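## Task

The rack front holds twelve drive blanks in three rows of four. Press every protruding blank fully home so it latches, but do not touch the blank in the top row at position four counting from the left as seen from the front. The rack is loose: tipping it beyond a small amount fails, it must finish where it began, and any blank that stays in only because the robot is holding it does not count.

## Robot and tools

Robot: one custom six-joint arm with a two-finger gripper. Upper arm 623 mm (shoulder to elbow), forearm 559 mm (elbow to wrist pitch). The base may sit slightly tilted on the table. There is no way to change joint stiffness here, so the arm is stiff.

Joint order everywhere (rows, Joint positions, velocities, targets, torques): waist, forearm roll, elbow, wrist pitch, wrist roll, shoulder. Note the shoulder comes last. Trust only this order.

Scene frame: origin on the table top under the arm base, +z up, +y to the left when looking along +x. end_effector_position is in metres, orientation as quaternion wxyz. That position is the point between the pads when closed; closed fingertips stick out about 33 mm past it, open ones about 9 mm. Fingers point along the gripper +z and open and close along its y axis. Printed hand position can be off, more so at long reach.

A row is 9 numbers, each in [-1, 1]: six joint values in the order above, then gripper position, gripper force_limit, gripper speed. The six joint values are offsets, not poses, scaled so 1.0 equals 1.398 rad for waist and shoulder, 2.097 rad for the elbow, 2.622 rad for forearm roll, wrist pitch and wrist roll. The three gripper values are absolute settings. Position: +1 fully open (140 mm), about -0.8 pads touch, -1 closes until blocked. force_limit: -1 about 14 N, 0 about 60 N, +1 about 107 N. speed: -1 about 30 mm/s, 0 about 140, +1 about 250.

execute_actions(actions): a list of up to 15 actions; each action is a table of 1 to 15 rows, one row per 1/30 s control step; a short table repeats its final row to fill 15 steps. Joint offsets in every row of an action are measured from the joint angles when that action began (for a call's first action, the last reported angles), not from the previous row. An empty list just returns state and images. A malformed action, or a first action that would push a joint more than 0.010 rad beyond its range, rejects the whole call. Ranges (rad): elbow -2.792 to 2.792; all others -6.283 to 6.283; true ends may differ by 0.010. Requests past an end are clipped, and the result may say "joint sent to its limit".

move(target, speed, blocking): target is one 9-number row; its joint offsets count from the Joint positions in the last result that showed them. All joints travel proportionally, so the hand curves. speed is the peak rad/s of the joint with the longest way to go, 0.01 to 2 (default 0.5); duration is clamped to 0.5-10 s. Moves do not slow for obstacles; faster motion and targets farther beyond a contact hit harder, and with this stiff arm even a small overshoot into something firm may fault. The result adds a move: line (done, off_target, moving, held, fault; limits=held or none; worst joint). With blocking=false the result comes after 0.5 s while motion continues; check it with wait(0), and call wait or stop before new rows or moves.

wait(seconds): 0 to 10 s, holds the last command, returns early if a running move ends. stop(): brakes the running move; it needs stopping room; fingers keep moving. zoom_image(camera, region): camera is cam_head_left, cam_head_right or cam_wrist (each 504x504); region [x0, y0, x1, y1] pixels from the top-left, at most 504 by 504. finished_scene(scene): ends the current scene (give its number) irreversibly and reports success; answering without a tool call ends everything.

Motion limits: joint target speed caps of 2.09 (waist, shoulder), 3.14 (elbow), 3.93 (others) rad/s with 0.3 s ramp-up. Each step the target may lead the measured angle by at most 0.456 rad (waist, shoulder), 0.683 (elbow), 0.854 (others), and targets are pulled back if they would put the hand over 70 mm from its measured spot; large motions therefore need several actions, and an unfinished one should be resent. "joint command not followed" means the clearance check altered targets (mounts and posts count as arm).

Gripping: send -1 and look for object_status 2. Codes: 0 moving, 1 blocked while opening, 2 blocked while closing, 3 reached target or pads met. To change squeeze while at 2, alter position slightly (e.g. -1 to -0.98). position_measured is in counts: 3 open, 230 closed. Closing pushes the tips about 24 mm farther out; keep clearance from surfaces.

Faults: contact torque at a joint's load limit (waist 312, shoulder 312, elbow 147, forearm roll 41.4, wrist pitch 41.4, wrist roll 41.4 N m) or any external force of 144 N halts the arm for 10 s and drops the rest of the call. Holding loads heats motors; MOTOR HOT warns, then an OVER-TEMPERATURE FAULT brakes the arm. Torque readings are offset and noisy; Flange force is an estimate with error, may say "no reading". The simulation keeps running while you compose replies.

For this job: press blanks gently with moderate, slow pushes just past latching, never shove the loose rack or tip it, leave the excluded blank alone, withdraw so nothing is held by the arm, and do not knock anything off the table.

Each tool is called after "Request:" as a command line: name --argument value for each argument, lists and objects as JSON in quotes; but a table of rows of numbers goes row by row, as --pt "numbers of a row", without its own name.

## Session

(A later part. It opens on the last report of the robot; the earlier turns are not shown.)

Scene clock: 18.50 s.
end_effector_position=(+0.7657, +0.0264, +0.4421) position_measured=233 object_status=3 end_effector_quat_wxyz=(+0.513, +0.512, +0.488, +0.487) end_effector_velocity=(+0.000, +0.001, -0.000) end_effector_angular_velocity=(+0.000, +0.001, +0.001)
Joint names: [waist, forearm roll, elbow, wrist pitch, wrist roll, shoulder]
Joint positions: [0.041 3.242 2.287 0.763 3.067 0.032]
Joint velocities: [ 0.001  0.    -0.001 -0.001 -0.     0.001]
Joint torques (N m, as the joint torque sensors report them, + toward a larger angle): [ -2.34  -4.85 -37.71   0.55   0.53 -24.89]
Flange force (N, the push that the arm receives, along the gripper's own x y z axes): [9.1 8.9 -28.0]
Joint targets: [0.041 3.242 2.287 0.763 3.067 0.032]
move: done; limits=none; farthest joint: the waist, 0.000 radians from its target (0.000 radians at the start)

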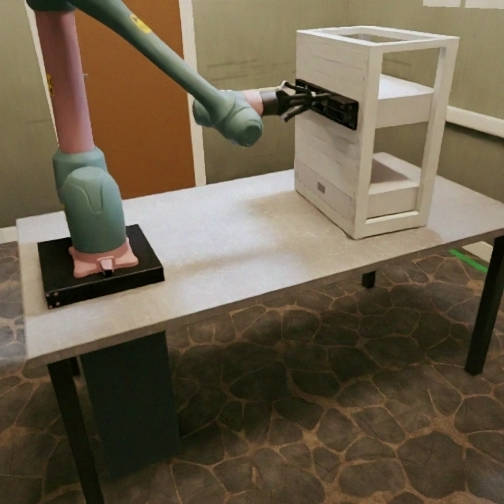

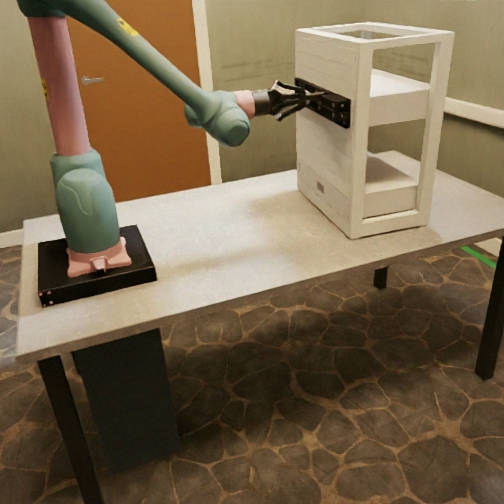

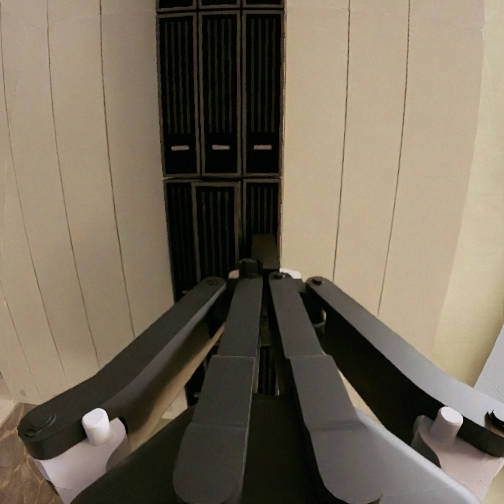

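Request:
move --target '[0.005245, 0.003990, 0.031158, 0.000624, -0.002887, -0.045976, -1, 0.2, 0.5]' --speed 0.2

Request:
move --target '[-0.000037, -0.002946, 0.012520, 0.027811, 0.004207, 0.033690, -1, 0.2, 0.5]' --speed 0.2

Scene clock: 20.97 s.
end_effector_position=(+0.7249, +0.0284, +0.4421) position_measured=233 object_status=3 end_effector_quat_wxyz=(+0.513, +0.512, +0.488, +0.487) end_effector_velocity=(-0.001, -0.000, -0.001) end_effector_angular_velocity=(+0.000, +0.002, -0.001)
Joint names: [waist, forearm roll, elbow, wrist pitch, wrist roll, shoulder]
Joint positions: [ 0.049  3.253  2.352  0.764  3.06  -0.032]
Joint velocities: [ 0.     0.001  0.002 -0.    -0.     0.   ]
Joint torques (N m, as the joint torque sensors report them, + toward a larger angle): [ -1.05  -3.55 -33.22   2.44   0.14 -26.52]
Flange force (N, the push that the arm receives, along the gripper's own x y z axes): [3.8 4.8 -7.7]
Joint targets: [0.049 3.253 2.352 0.764 3.060 -0.032]
move: done; limits=none; farthest joint: the waist, 0.000 radians from its target (0.007 radians at the start)

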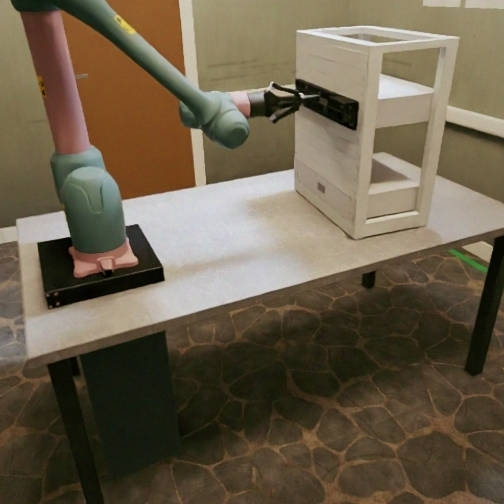

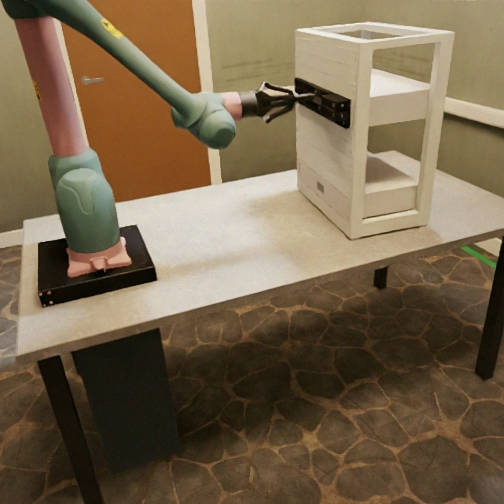

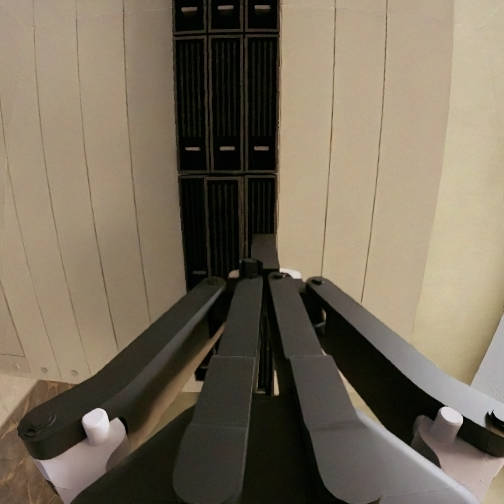

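Scene clock: 21.70 s.
end_effector_position=(+0.7249, +0.0284, +0.4134) position_measured=233 object_status=3 end_effector_quat_wxyz=(+0.513, +0.512, +0.488, +0.487) end_effector_velocity=(-0.000, +0.000, -0.001) end_effector_angular_velocity=(-0.001, +0.001, +0.001)
Joint names: [waist, forearm roll, elbow, wrist pitch, wrist roll, shoulder]
Joint positions: [0.049 3.245 2.379 0.837 3.071 0.015]
Joint velocities: [-0.    -0.002  0.    -0.001 -0.     0.   ]
Joint torques (N m, as the joint torque sensors report them, + toward a larger angle): [ -0.69  -3.35 -28.     2.06   0.94 -32.21]
Flange force (N, the push that the arm receives, along the gripper's own x y z axes): [6.1 2.2 2.0]
Joint targets: [0.048 3.245 2.379 0.837 3.071 0.015]
move: done; limits=none; farthest joint: the waist, 0.000 radians from its target (0.000 radians at the start)

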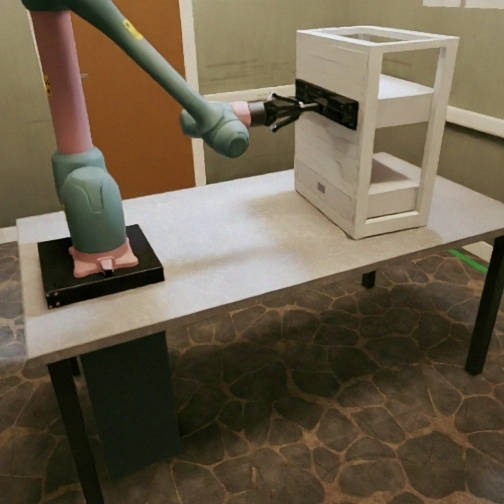

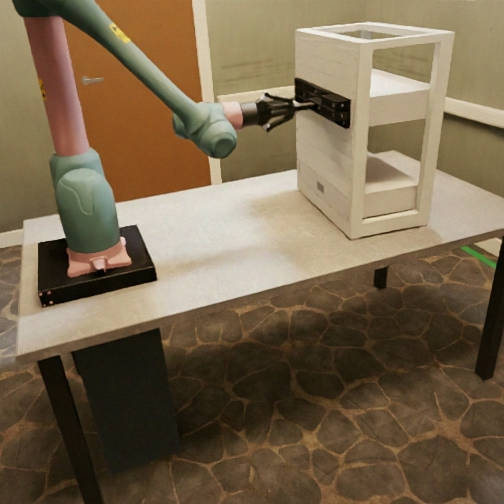

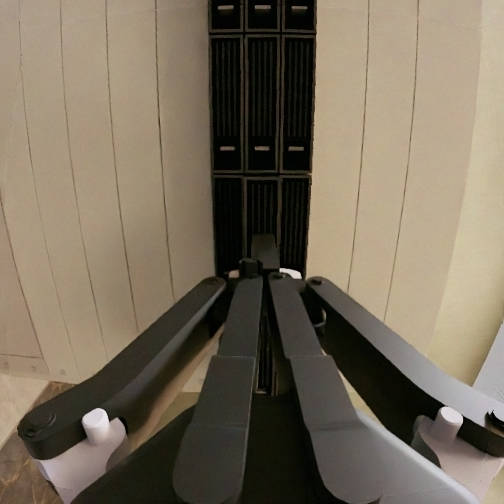

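Request:
zoom_image --camera "cam_wrist" --region '[190, 130, 340, 280]'

Request:
zoom_image --camera "cam_head_left" --region '[280, 65, 370, 145]'

Region (190, 130, 340, 280) of cam_wrist's 504x504 image, scaled by 3.360, with more detail than that image has.

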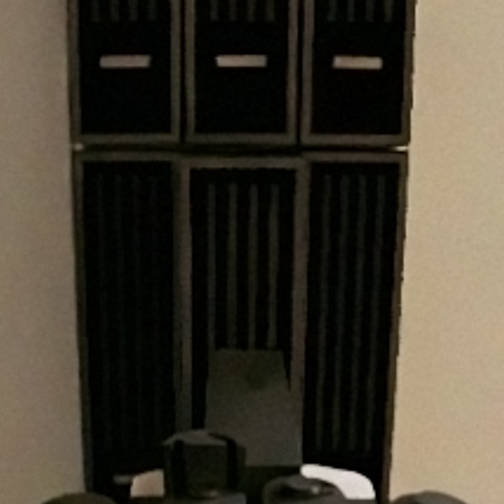

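Region (280, 65, 370, 145) of cam_head_left's 504x504 image, scaled by 5.600, with more detail than that image has.

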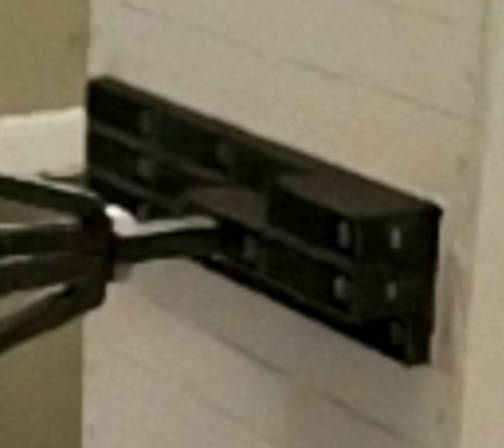

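Request:
move --target '[-0.005139, -0.003500, -0.031372, -0.002314, 0.002224, 0.043046, -1, 0.2, 0.5]' --speed 0.07

Scene clock: 23.40 s.
end_effector_position=(+0.7650, +0.0264, +0.4134) position_measured=233 object_status=3 end_effector_quat_wxyz=(+0.513, +0.512, +0.488, +0.487) end_effector_velocity=(+0.000, -0.001, -0.001) end_effector_angular_velocity=(+0.000, +0.001, -0.001)
Joint names: [waist, forearm roll, elbow, wrist pitch, wrist roll, shoulder]
Joint positions: [0.041 3.236 2.313 0.831 3.077 0.075]
Joint velocities: [-0.001  0.001 -0.    -0.001 -0.     0.   ]
Joint torques (N m, as the joint torque sensors report them, + toward a larger angle): [  4.43  -4.84 -29.94   0.54  -0.02 -34.27]
Flange force (N, the push that the arm receives, along the gripper's own x y z axes): [-4.8 4.1 -6.8]
Joint targets: [0.041 3.236 2.313 0.831 3.077 0.075]
move: done; limits=none; farthest joint: the waist, 0.000 radians from its target (0.007 radians at the start)

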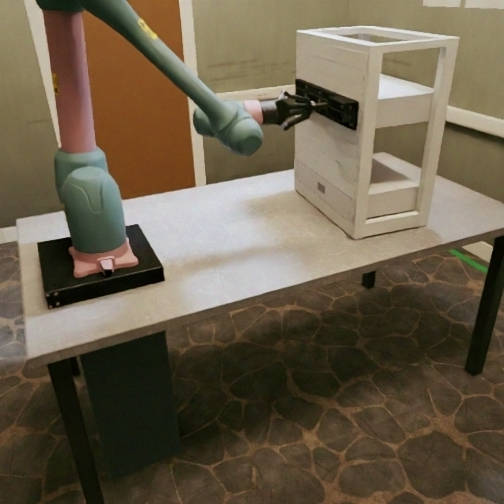

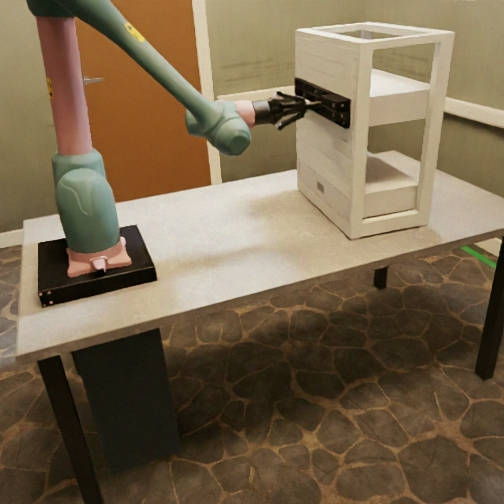

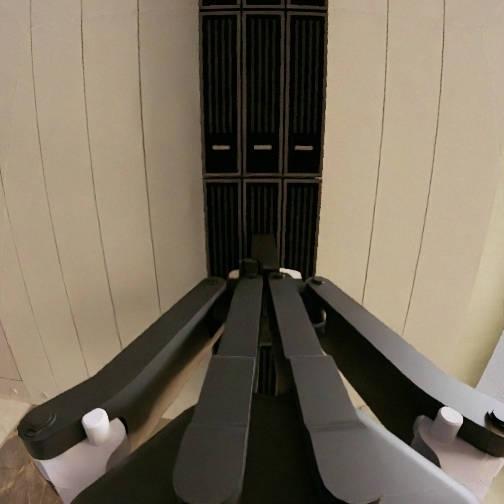

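Request:
execute_actions --actions '[[[-0.00001,-0.000007,-0.00007,-0.000007,0.000004,0.000091,-1,0.2,0.5],[-0.00002,-0.000013,-0.000139,-0.000014,0.000008,0.000183,-1,0.2,0.5],[-0.00003,-0.00002,-0.000209,-0.000021,0.000012,0.000274,-1,0.2,0.5],[-0.00004,-0.000027,-0.000279,-0.000029,0.000016,0.000366,-1,0.2,0.5],[-0.00005,-0.000033,-0.000348,-0.000036,0.00002,0.000457,-1,0.2,0.5],[-0.00006,-0.00004,-0.000418,-0.000043,0.000024,0.000548,-1,0.2,0.5],[-0.00007,-0.000046,-0.000487,-0.00005,0.000028,0.00064,-1,0.2,0.5],[-0.00008,-0.000053,-0.000557,-0.000057,0.000032,0.000731,-1,0.2,0.5]]]'

Scene clock: 24.23 s.
end_effector_position=(+0.7656, +0.0264, +0.4134) position_measured=233 object_status=3 end_effector_quat_wxyz=(+0.513, +0.512, +0.488, +0.487) end_effector_velocity=(+0.000, +0.000, +0.000) end_effector_angular_velocity=(+0.001, -0.001, -0.000)
Joint names: [waist, forearm roll, elbow, wrist pitch, wrist roll, shoulder]
Joint positions: [0.041 3.236 2.312 0.831 3.077 0.076]
Joint velocities: [ 0.     0.001 -0.     0.     0.     0.   ]
Joint torques (N m, as the joint torque sensors report them, + toward a larger angle): [  0.02  -5.03 -35.44   0.     0.47 -30.09]
Flange force (N, the push that the arm receives, along the gripper's own x y z axes): [5.0 5.6 -23.5]
Joint targets: [0.041 3.236 2.312 0.831 3.077 0.076]

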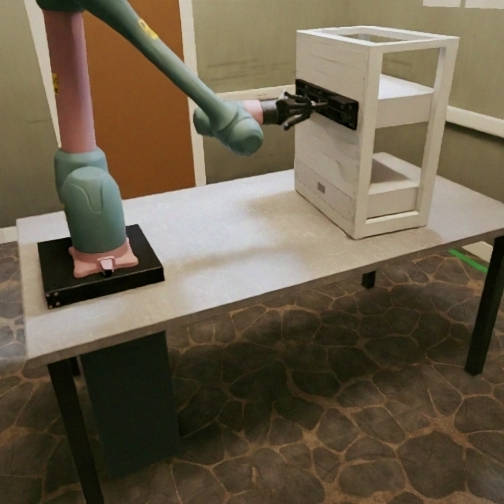

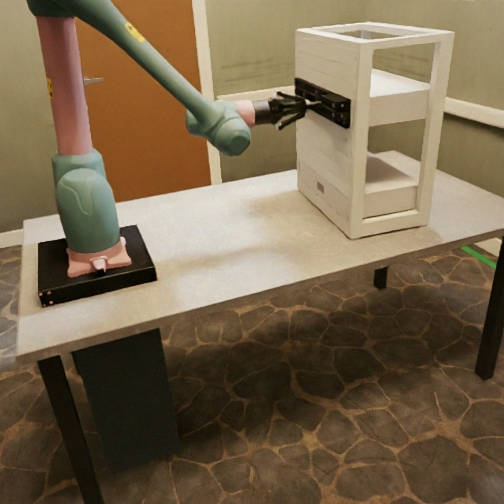

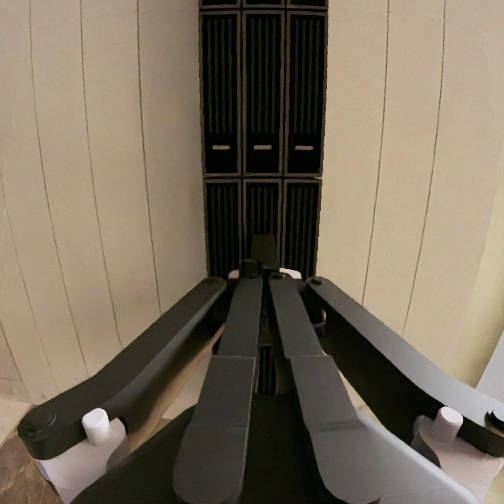

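Request:
move --target '[-0.044092, -0.031548, 0.036509, 0.004386, 0.021402, -0.049697, -1, 0.2, 0.5]' --speed 0.25

Request:
move --target '[-0.150059, -0.106791, 0.002228, 0.005588, 0.072005, -0.001172, -1, 0.2, 0.5]' --speed 0.55

Scene clock: 26.80 s.
end_effector_position=(+0.7214, +0.0016, +0.4152) position_measured=233 object_status=3 end_effector_quat_wxyz=(+0.515, +0.510, +0.486, +0.488) end_effector_velocity=(-0.000, -0.001, +0.000) end_effector_angular_velocity=(+0.001, -0.001, -0.002)
Joint names: [waist, forearm roll, elbow, wrist pitch, wrist roll, shoulder]
Joint positions: [-0.02   3.153  2.388  0.842  3.133  0.006]
Joint velocities: [-0.001  0.001  0.001  0.001  0.    -0.   ]
Joint torques (N m, as the joint torque sensors report them, + toward a larger angle): [ -5.22  -2.79 -28.41   2.33  -0.01 -32.31]
Flange force (N, the push that the arm receives, along the gripper's own x y z axes): [14.1 1.3 3.1]
Joint targets: [-0.020 3.153 2.388 0.842 3.133 0.006]
move: done; limits=none; farthest joint: the waist, 0.000 radians from its target (0.062 radians at the start)

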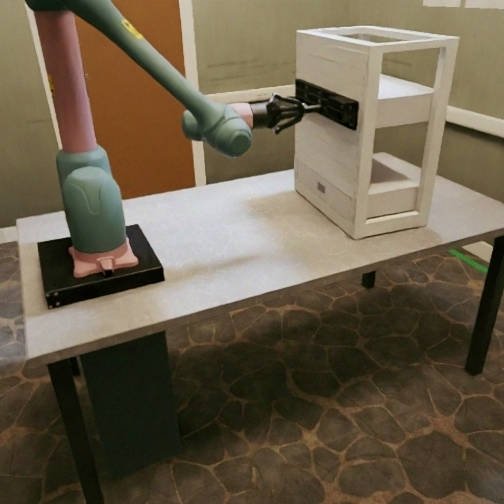

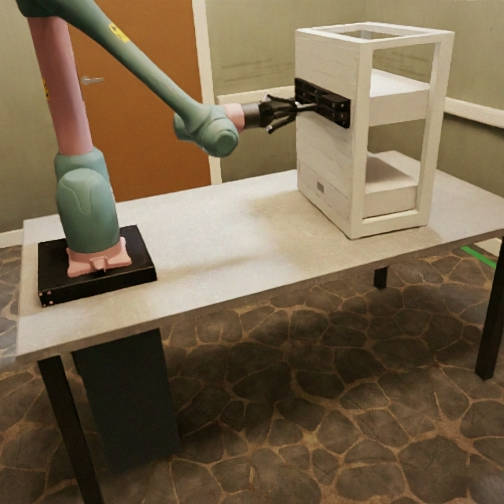

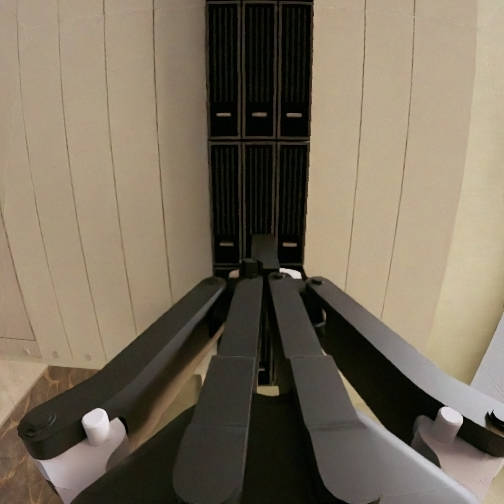

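Scene clock: 27.70 s.
end_effector_position=(+0.7145, -0.0781, +0.4120) position_measured=233 object_status=3 end_effector_quat_wxyz=(+0.513, +0.512, +0.488, +0.487) end_effector_velocity=(-0.000, -0.001, +0.000) end_effector_angular_velocity=(+0.001, -0.000, -0.002)
Joint names: [waist, forearm roll, elbow, wrist pitch, wrist roll, shoulder]
Joint positions: [-0.23   2.873  2.393  0.857  3.322  0.005]
Joint velocities: [-0.001  0.001  0.    -0.     0.001 -0.   ]
Joint torques (N m, as the joint torque sensors report them, + toward a larger angle): [ -0.28  -2.8  -30.4    1.81   0.5  -31.48]
Flange force (N, the push that the arm receives, along the gripper's own x y z axes): [3.1 0.7 -0.2]
Joint targets: [-0.230 2.873 2.393 0.857 3.322 0.005]
move: done; limits=none; farthest joint: the waist, 0.000 radians from its target (0.209 radians at the start)

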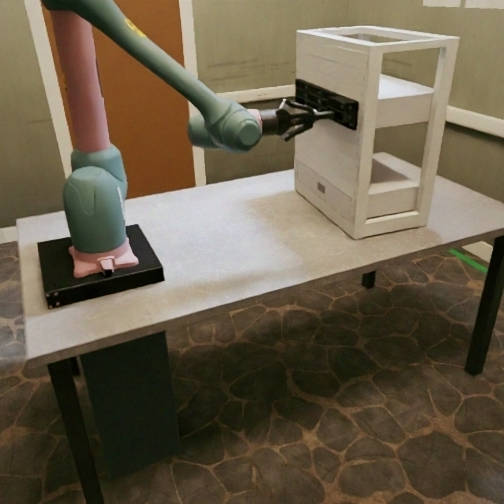

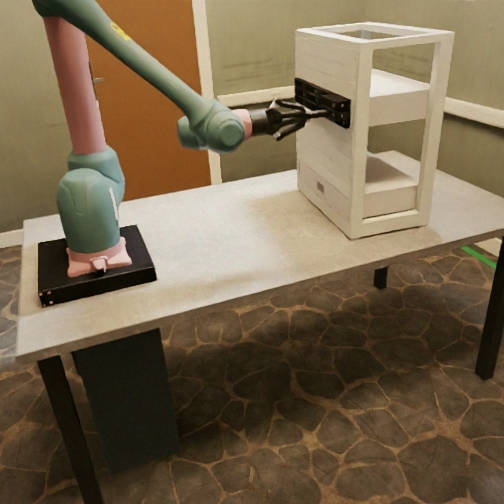

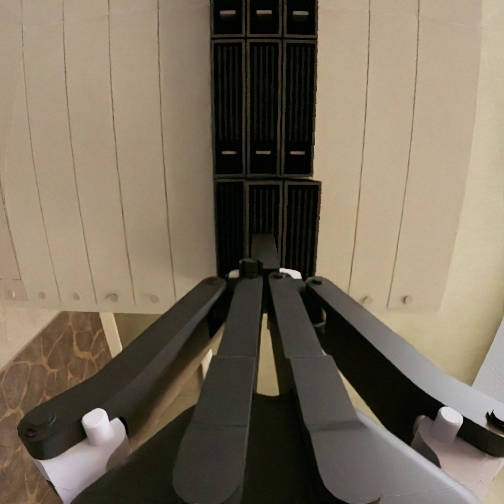

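Request:
zoom_image --camera "cam_wrist" --region '[190, 130, 340, 280]'

Request:
zoom_image --camera "cam_head_left" --region '[280, 65, 370, 145]'

Request:
zoom_image --camera "cam_wrist" --region '[190, 0, 340, 150]'

Region (190, 130, 340, 280) of cam_wrist's 504x504 image, scaled by 3.360, with more detail than that image has.

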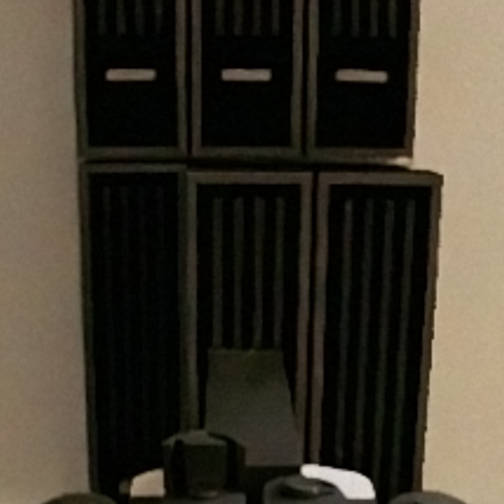

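Region (280, 65, 370, 145) of cam_head_left's 504x504 image, scaled by 5.600, with more detail than that image has.

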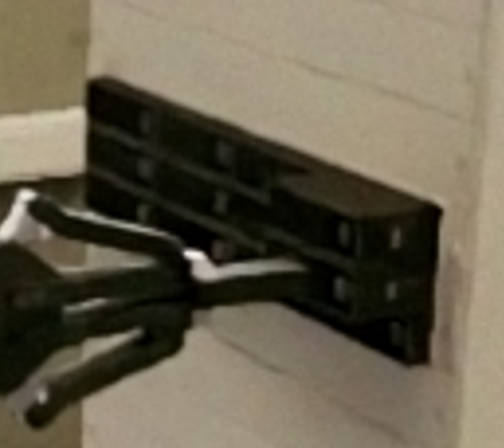

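Region (190, 0, 340, 150) of cam_wrist's 504x504 image, scaled by 3.360, with more detail than that image has.

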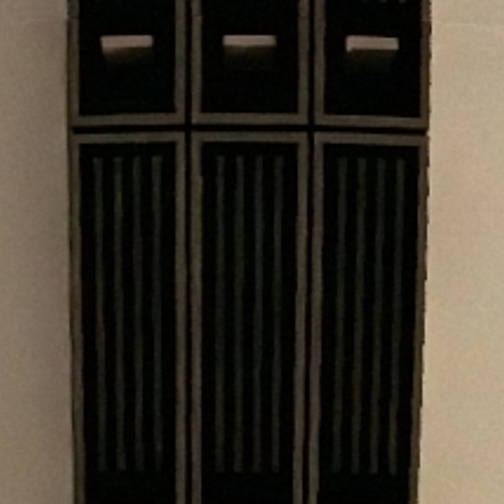

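Request:
move --target '[0.012993, 0.008687, -0.029756, -0.002804, -0.005470, 0.041513, -1, 0.2, 0.5]' --speed 0.07

Scene clock: 29.80 s.
end_effector_position=(+0.7525, -0.0800, +0.4120) position_measured=233 object_status=3 end_effector_quat_wxyz=(+0.513, +0.512, +0.488, +0.487) end_effector_velocity=(-0.000, +0.001, -0.002) end_effector_angular_velocity=(+0.000, +0.003, +0.001)
Joint names: [waist, forearm roll, elbow, wrist pitch, wrist roll, shoulder]
Joint positions: [-0.212  2.896  2.331  0.85   3.307  0.063]
Joint velocities: [ 0.001 -0.     0.001 -0.002 -0.     0.   ]
Joint torques (N m, as the joint torque sensors report them, + toward a larger angle): [  1.69  -4.14 -32.26   1.36   0.44 -35.13]
Flange force (N, the push that the arm receives, along the gripper's own x y z axes): [2.9 1.5 -7.4]
Joint targets: [-0.212 2.896 2.331 0.850 3.307 0.063]
move: done; limits=none; farthest joint: the waist, 0.000 radians from its target (0.018 radians at the start)

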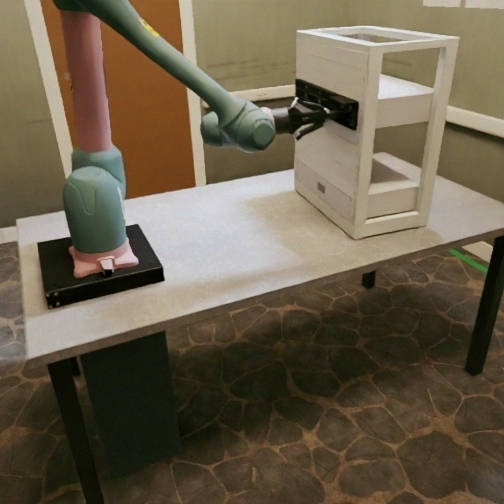

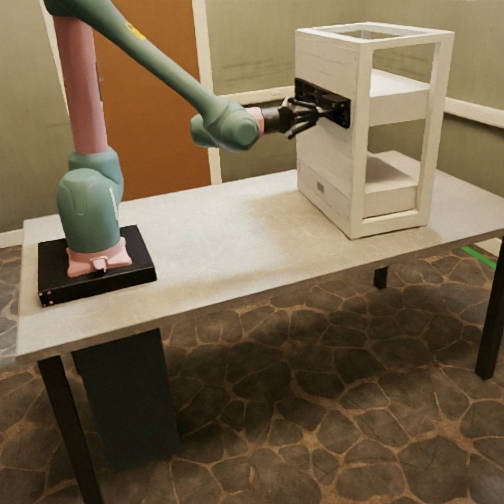

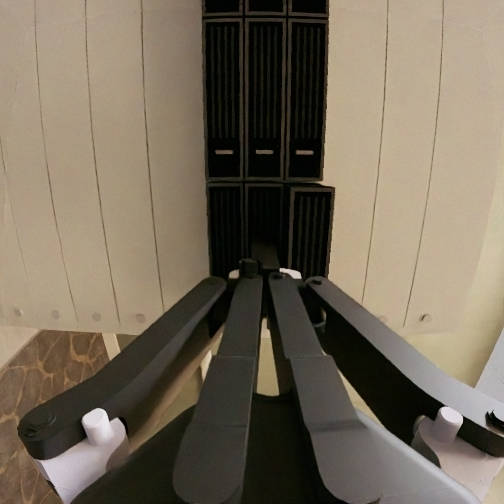

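Request:
zoom_image --camera "cam_wrist" --region '[200, 140, 340, 280]'

Request:
zoom_image --camera "cam_head_left" --region '[310, 80, 370, 140]'

Request:
zoom_image --camera "cam_head_right" --region '[305, 80, 365, 140]'

Region (200, 140, 340, 280) of cam_wrist's 504x504 image, scaled by 3.600, with more detail than that image has.

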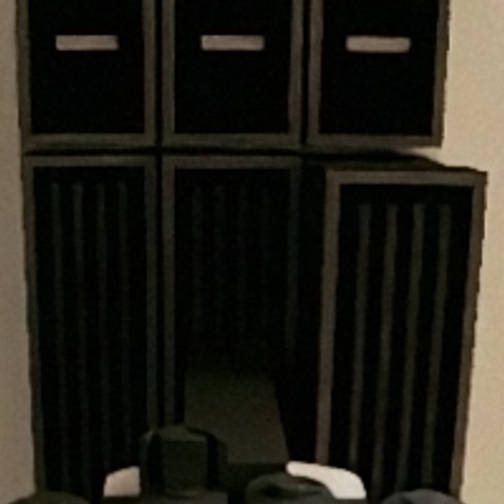

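Region (310, 80, 370, 140) of cam_head_left's 504x504 image, scaled by 8.400, with more detail than that image has.

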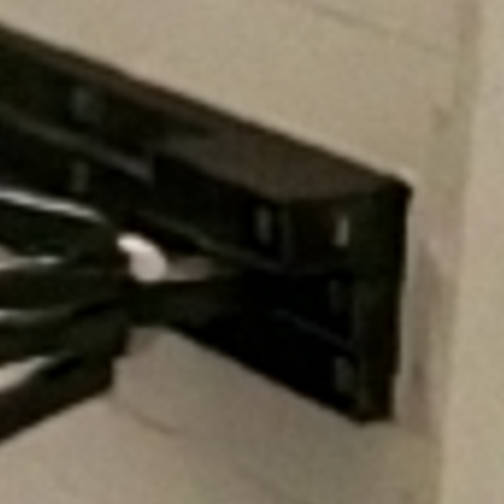

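Region (305, 80, 365, 140) of cam_head_right's 504x504 image, scaled by 8.400, with more detail than that image has.

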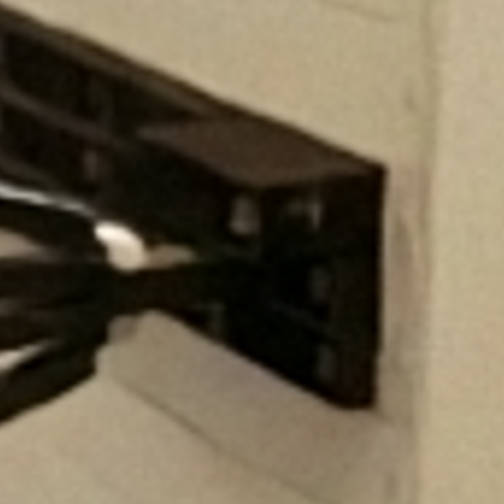

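Request:
execute_actions --actions '[[[0.000077,0.00005,-0.000199,-0.000024,-0.00003,0.000265,-1,0.2,0.5],[0.000173,0.000113,-0.000448,-0.000055,-0.000068,0.000596,-1,0.2,0.5],[0.00027,0.000176,-0.000697,-0.000085,-0.000106,0.000927,-1,0.2,0.5],[0.000366,0.000238,-0.000946,-0.000115,-0.000144,0.001258,-1,0.2,0.5],[0.000463,0.000301,-0.001195,-0.000146,-0.000182,0.001589,-1,0.2,0.5],[0.000559,0.000364,-0.001443,-0.000176,-0.00022,0.00192,-1,0.2,0.5],[0.000655,0.000427,-0.001692,-0.000207,-0.000258,0.002251,-1,0.2,0.5],[0.000732,0.000477,-0.001891,-0.000231,-0.000288,0.002516,-1,0.2,0.5],[0.000771,0.000502,-0.001991,-0.000243,-0.000303,0.002648,-1,0.2,0.5]]]'

Scene clock: 30.97 s.
end_effector_position=(+0.7550, -0.0802, +0.4120) position_measured=233 object_status=3 end_effector_quat_wxyz=(+0.513, +0.512, +0.488, +0.487) end_effector_velocity=(+0.000, -0.000, -0.000) end_effector_angular_velocity=(+0.000, +0.000, -0.000)
Joint names: [waist, forearm roll, elbow, wrist pitch, wrist roll, shoulder]
Joint positions: [-0.211  2.897  2.326  0.849  3.307  0.066]
Joint velocities: [-0.  0. -0.  0. -0.  0.]
Joint torques (N m, as the joint torque sensors report them, + toward a larger angle): [ -4.71  -4.08 -31.43   1.48   0.38 -36.42]
Flange force (N, the push that the arm receives, along the gripper's own x y z axes): [17.1 1.0 -1.9]
Joint targets: [-0.211 2.897 2.326 0.849 3.307 0.066]

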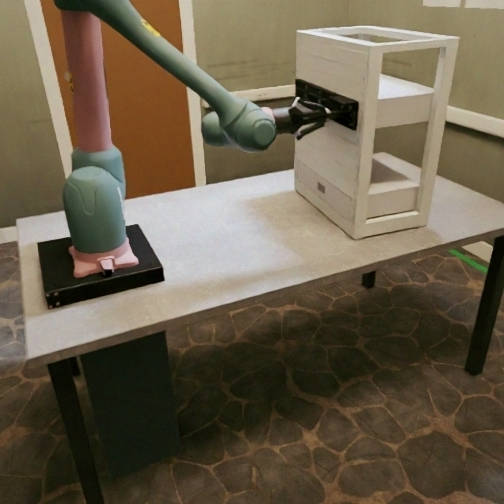

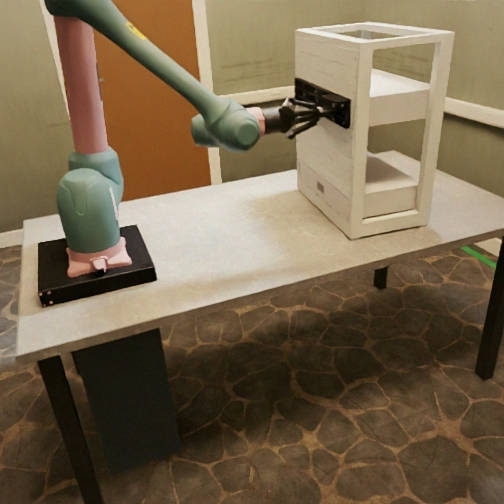

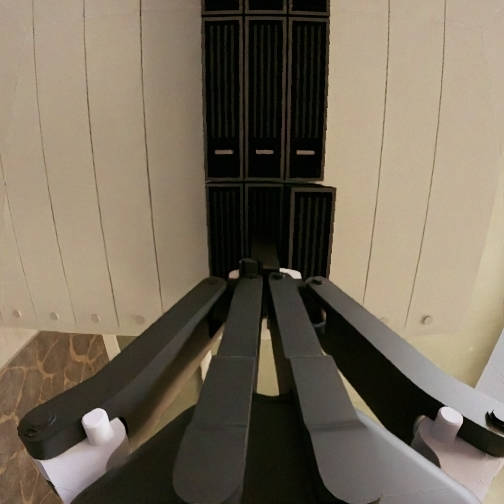

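Request:
execute_actions --actions '[[[0.000041,0.000027,-0.000106,-0.000013,-0.000016,0.000141,-1,0.2,0.5],[0.000082,0.000053,-0.000212,-0.000026,-0.000032,0.000282,-1,0.2,0.5],[0.000124,0.00008,-0.000319,-0.000039,-0.000049,0.000424,-1,0.2,0.5],[0.000165,0.000107,-0.000425,-0.000052,-0.000065,0.000565,-1,0.2,0.5],[0.000206,0.000133,-0.000531,-0.000065,-0.000081,0.000706,-1,0.2,0.5],[0.000247,0.00016,-0.000637,-0.000078,-0.000097,0.000847,-1,0.2,0.5]]]'

Scene clock: 31.67 s.
end_effector_position=(+0.7558, -0.0802, +0.4120) position_measured=233 object_status=3 end_effector_quat_wxyz=(+0.513, +0.512, +0.488, +0.487) end_effector_velocity=(+0.000, -0.000, +0.000) end_effector_angular_velocity=(+0.000, -0.000, -0.001)
Joint names: [waist, forearm roll, elbow, wrist pitch, wrist roll, shoulder]
Joint positions: [-0.211  2.897  2.325  0.849  3.306  0.068]
Joint velocities: [-0.     0.001 -0.     0.    -0.    -0.   ]
Joint torques (N m, as the joint torque sensors report them, + toward a larger angle): [  1.14  -4.31 -31.78   1.76  -0.06 -34.02]
Flange force (N, the push that the arm receives, along the gripper's own x y z axes): [3.8 5.9 -8.7]
Joint targets: [-0.211 2.897 2.325 0.849 3.306 0.068]

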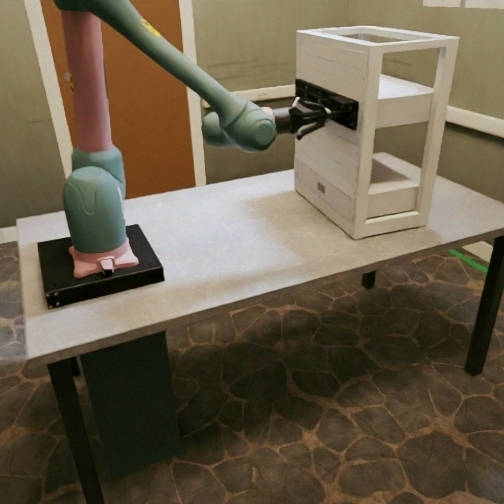

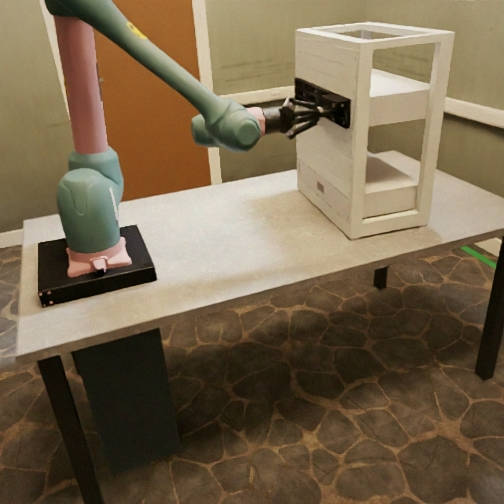

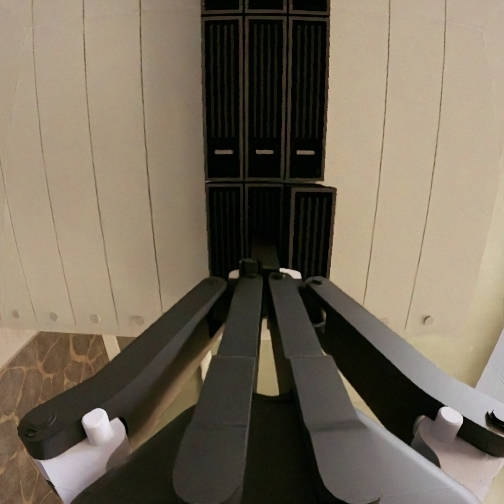

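Request:
execute_actions --actions '[[[0.000036,0.000023,-0.000093,-0.000011,-0.000014,0.000124,-1,0.2,0.5],[0.000072,0.000047,-0.000186,-0.000023,-0.000028,0.000247,-1,0.2,0.5],[0.000108,0.00007,-0.000279,-0.000034,-0.000042,0.000371,-1,0.2,0.5],[0.000144,0.000093,-0.000372,-0.000045,-0.000057,0.000494,-1,0.2,0.5],[0.00018,0.000117,-0.000465,-0.000057,-0.000071,0.000618,-1,0.2,0.5],[0.000216,0.00014,-0.000558,-0.000068,-0.000085,0.000741,-1,0.2,0.5]]]'

Scene clock: 32.33 s.
end_effector_position=(+0.7565, -0.0802, +0.4120) position_measured=233 object_status=3 end_effector_quat_wxyz=(+0.513, +0.512, +0.488, +0.487) end_effector_velocity=(-0.000, +0.001, +0.000) end_effector_angular_velocity=(-0.001, -0.001, +0.001)
Joint names: [waist, forearm roll, elbow, wrist pitch, wrist roll, shoulder]
Joint positions: [-0.21   2.898  2.324  0.849  3.306  0.069]
Joint velocities: [ 0.    -0.001  0.     0.001 -0.     0.   ]
Joint torques (N m, as the joint torque sensors report them, + toward a larger angle): [  4.3   -4.17 -31.84   1.56   0.72 -30.69]
Flange force (N, the push that the arm receives, along the gripper's own x y z axes): [-1.8 10.5 -15.0]
Joint targets: [-0.210 2.898 2.324 0.849 3.306 0.069]

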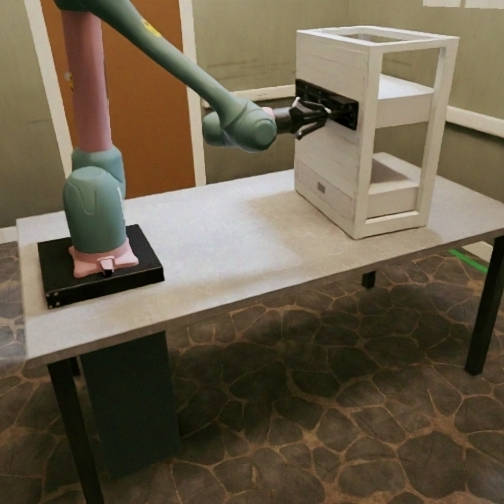

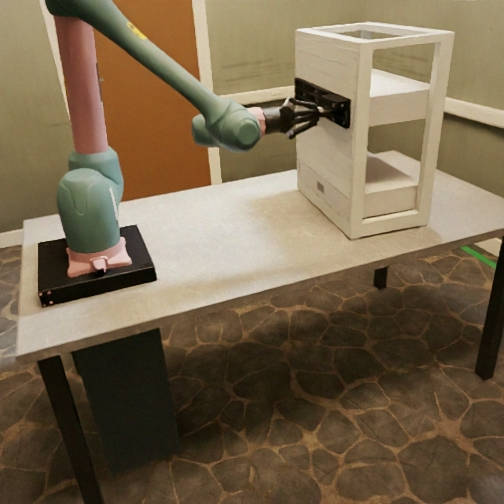

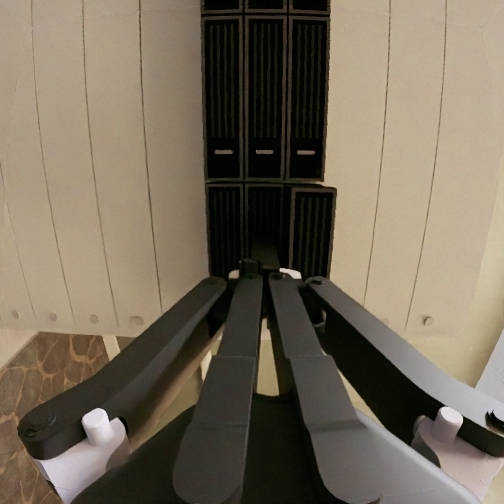

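Request:
execute_actions --actions '[]'

Scene clock: 32.50 s.
end_effector_position=(+0.7565, -0.0802, +0.4120) position_measured=233 object_status=3 end_effector_quat_wxyz=(+0.513, +0.512, +0.488, +0.487) end_effector_velocity=(+0.000, +0.000, +0.001) end_effector_angular_velocity=(-0.000, -0.001, +0.000)
Joint names: [waist, forearm roll, elbow, wrist pitch, wrist roll, shoulder]
Joint positions: [-0.21   2.898  2.324  0.849  3.306  0.069]
Joint velocities: [ 0.    -0.    -0.001 -0.     0.    -0.   ]
Joint torques (N m, as the joint torque sensors report them, + toward a larger angle): [  0.83  -4.22 -31.77   1.88   0.29 -34.45]
Flange force (N, the push that the arm receives, along the gripper's own x y z axes): [4.8 5.5 -7.8]
Joint targets: [-0.210 2.898 2.324 0.849 3.306 0.069]

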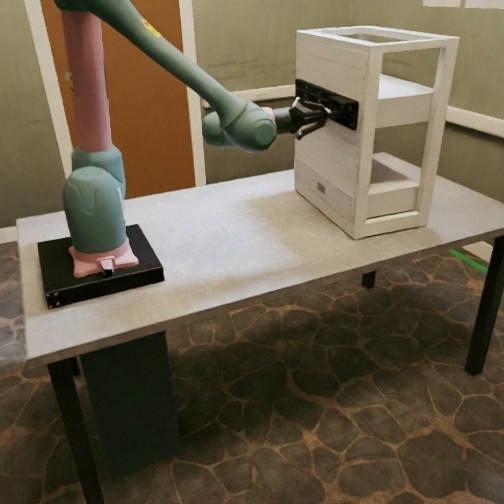

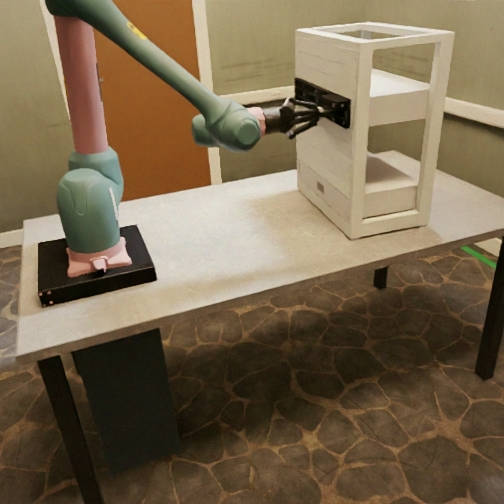

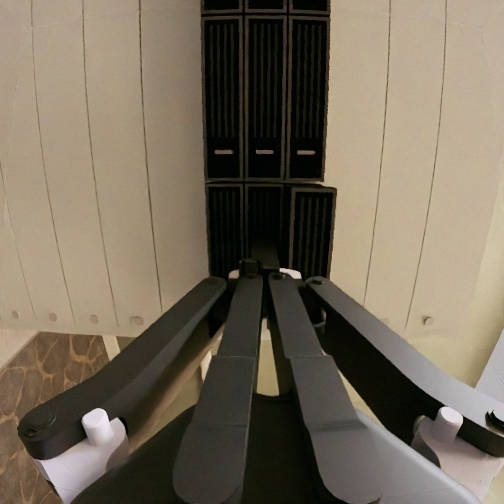

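Request:
execute_actions --actions '[[[0.000036,0.000023,-0.000093,-0.000011,-0.000014,0.000124,-1,0.2,0.5],[0.000072,0.000047,-0.000186,-0.000023,-0.000028,0.000247,-1,0.2,0.5],[0.000108,0.00007,-0.000279,-0.000034,-0.000042,0.000371,-1,0.2,0.5],[0.000144,0.000093,-0.000372,-0.000045,-0.000057,0.000494,-1,0.2,0.5],[0.00018,0.000117,-0.000465,-0.000057,-0.000071,0.000618,-1,0.2,0.5],[0.000216,0.00014,-0.000558,-0.000068,-0.000085,0.000741,-1,0.2,0.5]]]'

Scene clock: 33.13 s.
end_effector_position=(+0.7571, -0.0803, +0.4120) position_measured=233 object_status=3 end_effector_quat_wxyz=(+0.513, +0.512, +0.488, +0.487) end_effector_velocity=(-0.000, -0.001, -0.000) end_effector_angular_velocity=(+0.001, +0.001, -0.002)
Joint names: [waist, forearm roll, elbow, wrist pitch, wrist roll, shoulder]
Joint positions: [-0.21   2.898  2.323  0.848  3.306  0.07 ]
Joint velocities: [-0.001  0.001  0.    -0.001  0.     0.   ]
Joint torques (N m, as the joint torque sensors report them, + toward a larger angle): [  5.24  -5.27 -38.97  -0.25   0.41 -25.34]
Flange force (N, the push that the arm receives, along the gripper's own x y z axes): [-0.4 8.8 -35.4]
Joint targets: [-0.210 2.898 2.323 0.848 3.306 0.070]

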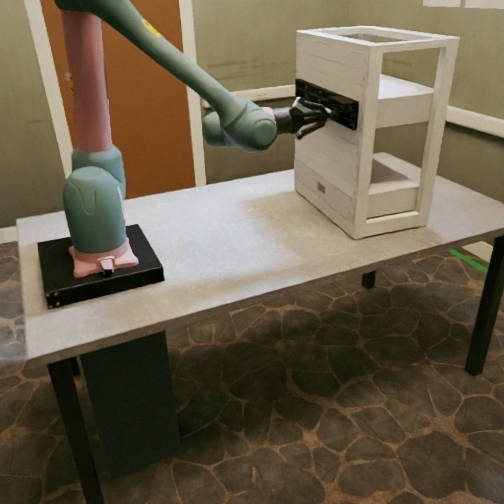

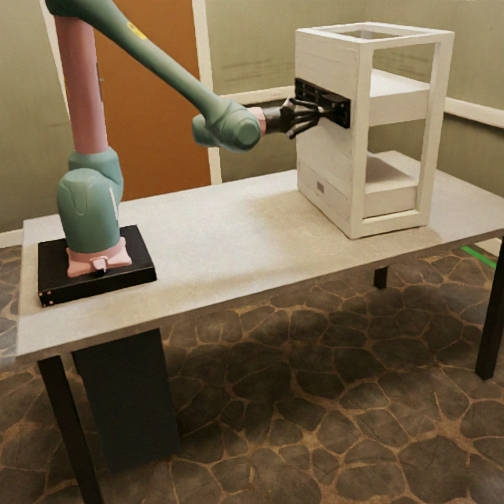

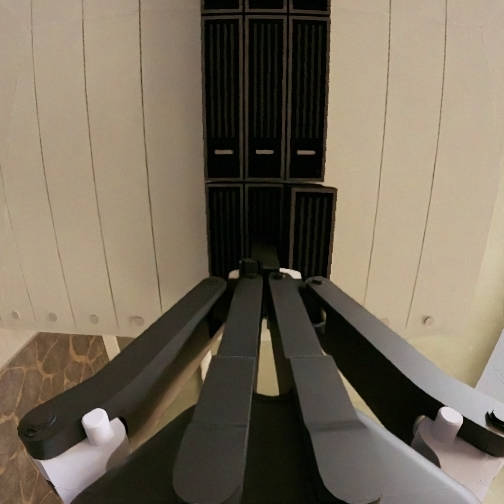

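Request:
move --target '[-0.020219, -0.013482, 0.046900, 0.004564, 0.008455, -0.065087, -1, 0.2, 0.5]' --speed 0.25

Scene clock: 34.07 s.
end_effector_position=(+0.6975, -0.0768, +0.4112) position_measured=233 object_status=3 end_effector_quat_wxyz=(+0.513, +0.512, +0.488, +0.487) end_effector_velocity=(+0.000, -0.001, -0.001) end_effector_angular_velocity=(-0.000, +0.003, -0.001)
Joint names: [waist, forearm roll, elbow, wrist pitch, wrist roll, shoulder]
Joint positions: [-0.238  2.863  2.421  0.86   3.328 -0.021]
Joint velocities: [-0.001 -0.    -0.001 -0.003 -0.    -0.   ]
Joint torques (N m, as the joint torque sensors report them, + toward a larger angle): [ -2.71  -3.04 -31.28   1.94   0.15 -30.56]
Flange force (N, the push that the arm receives, along the gripper's own x y z axes): [9.7 -2.7 2.9]
Joint targets: [-0.238 2.863 2.421 0.860 3.328 -0.021]
move: done; limits=none; farthest joint: the waist, 0.000 radians from its target (0.028 radians at the start)

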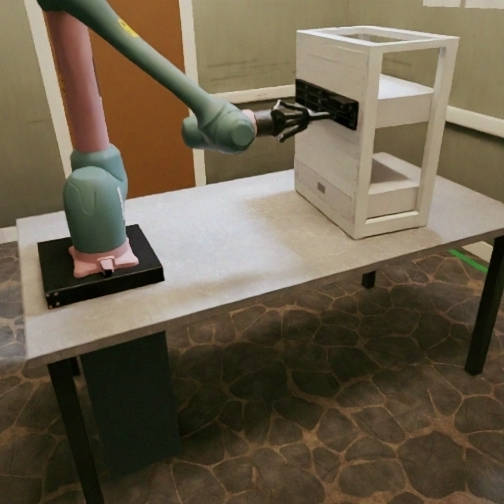

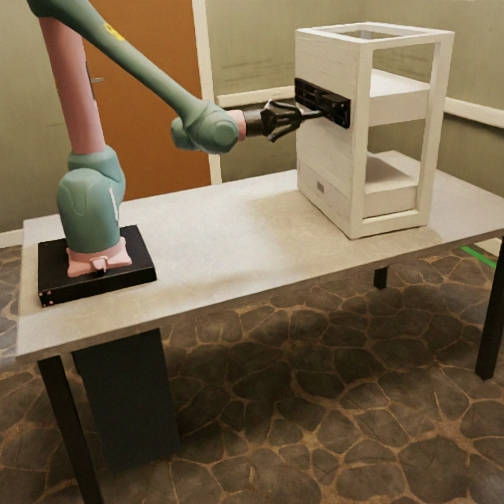

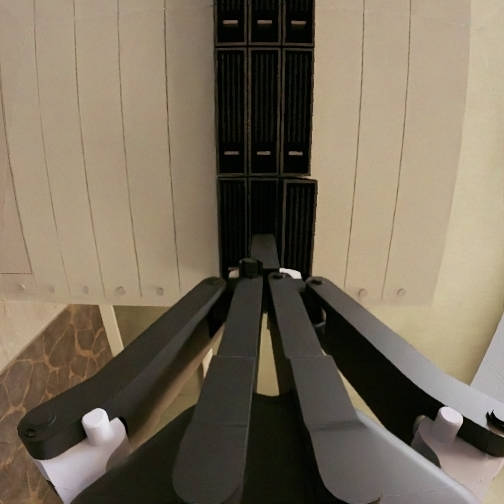

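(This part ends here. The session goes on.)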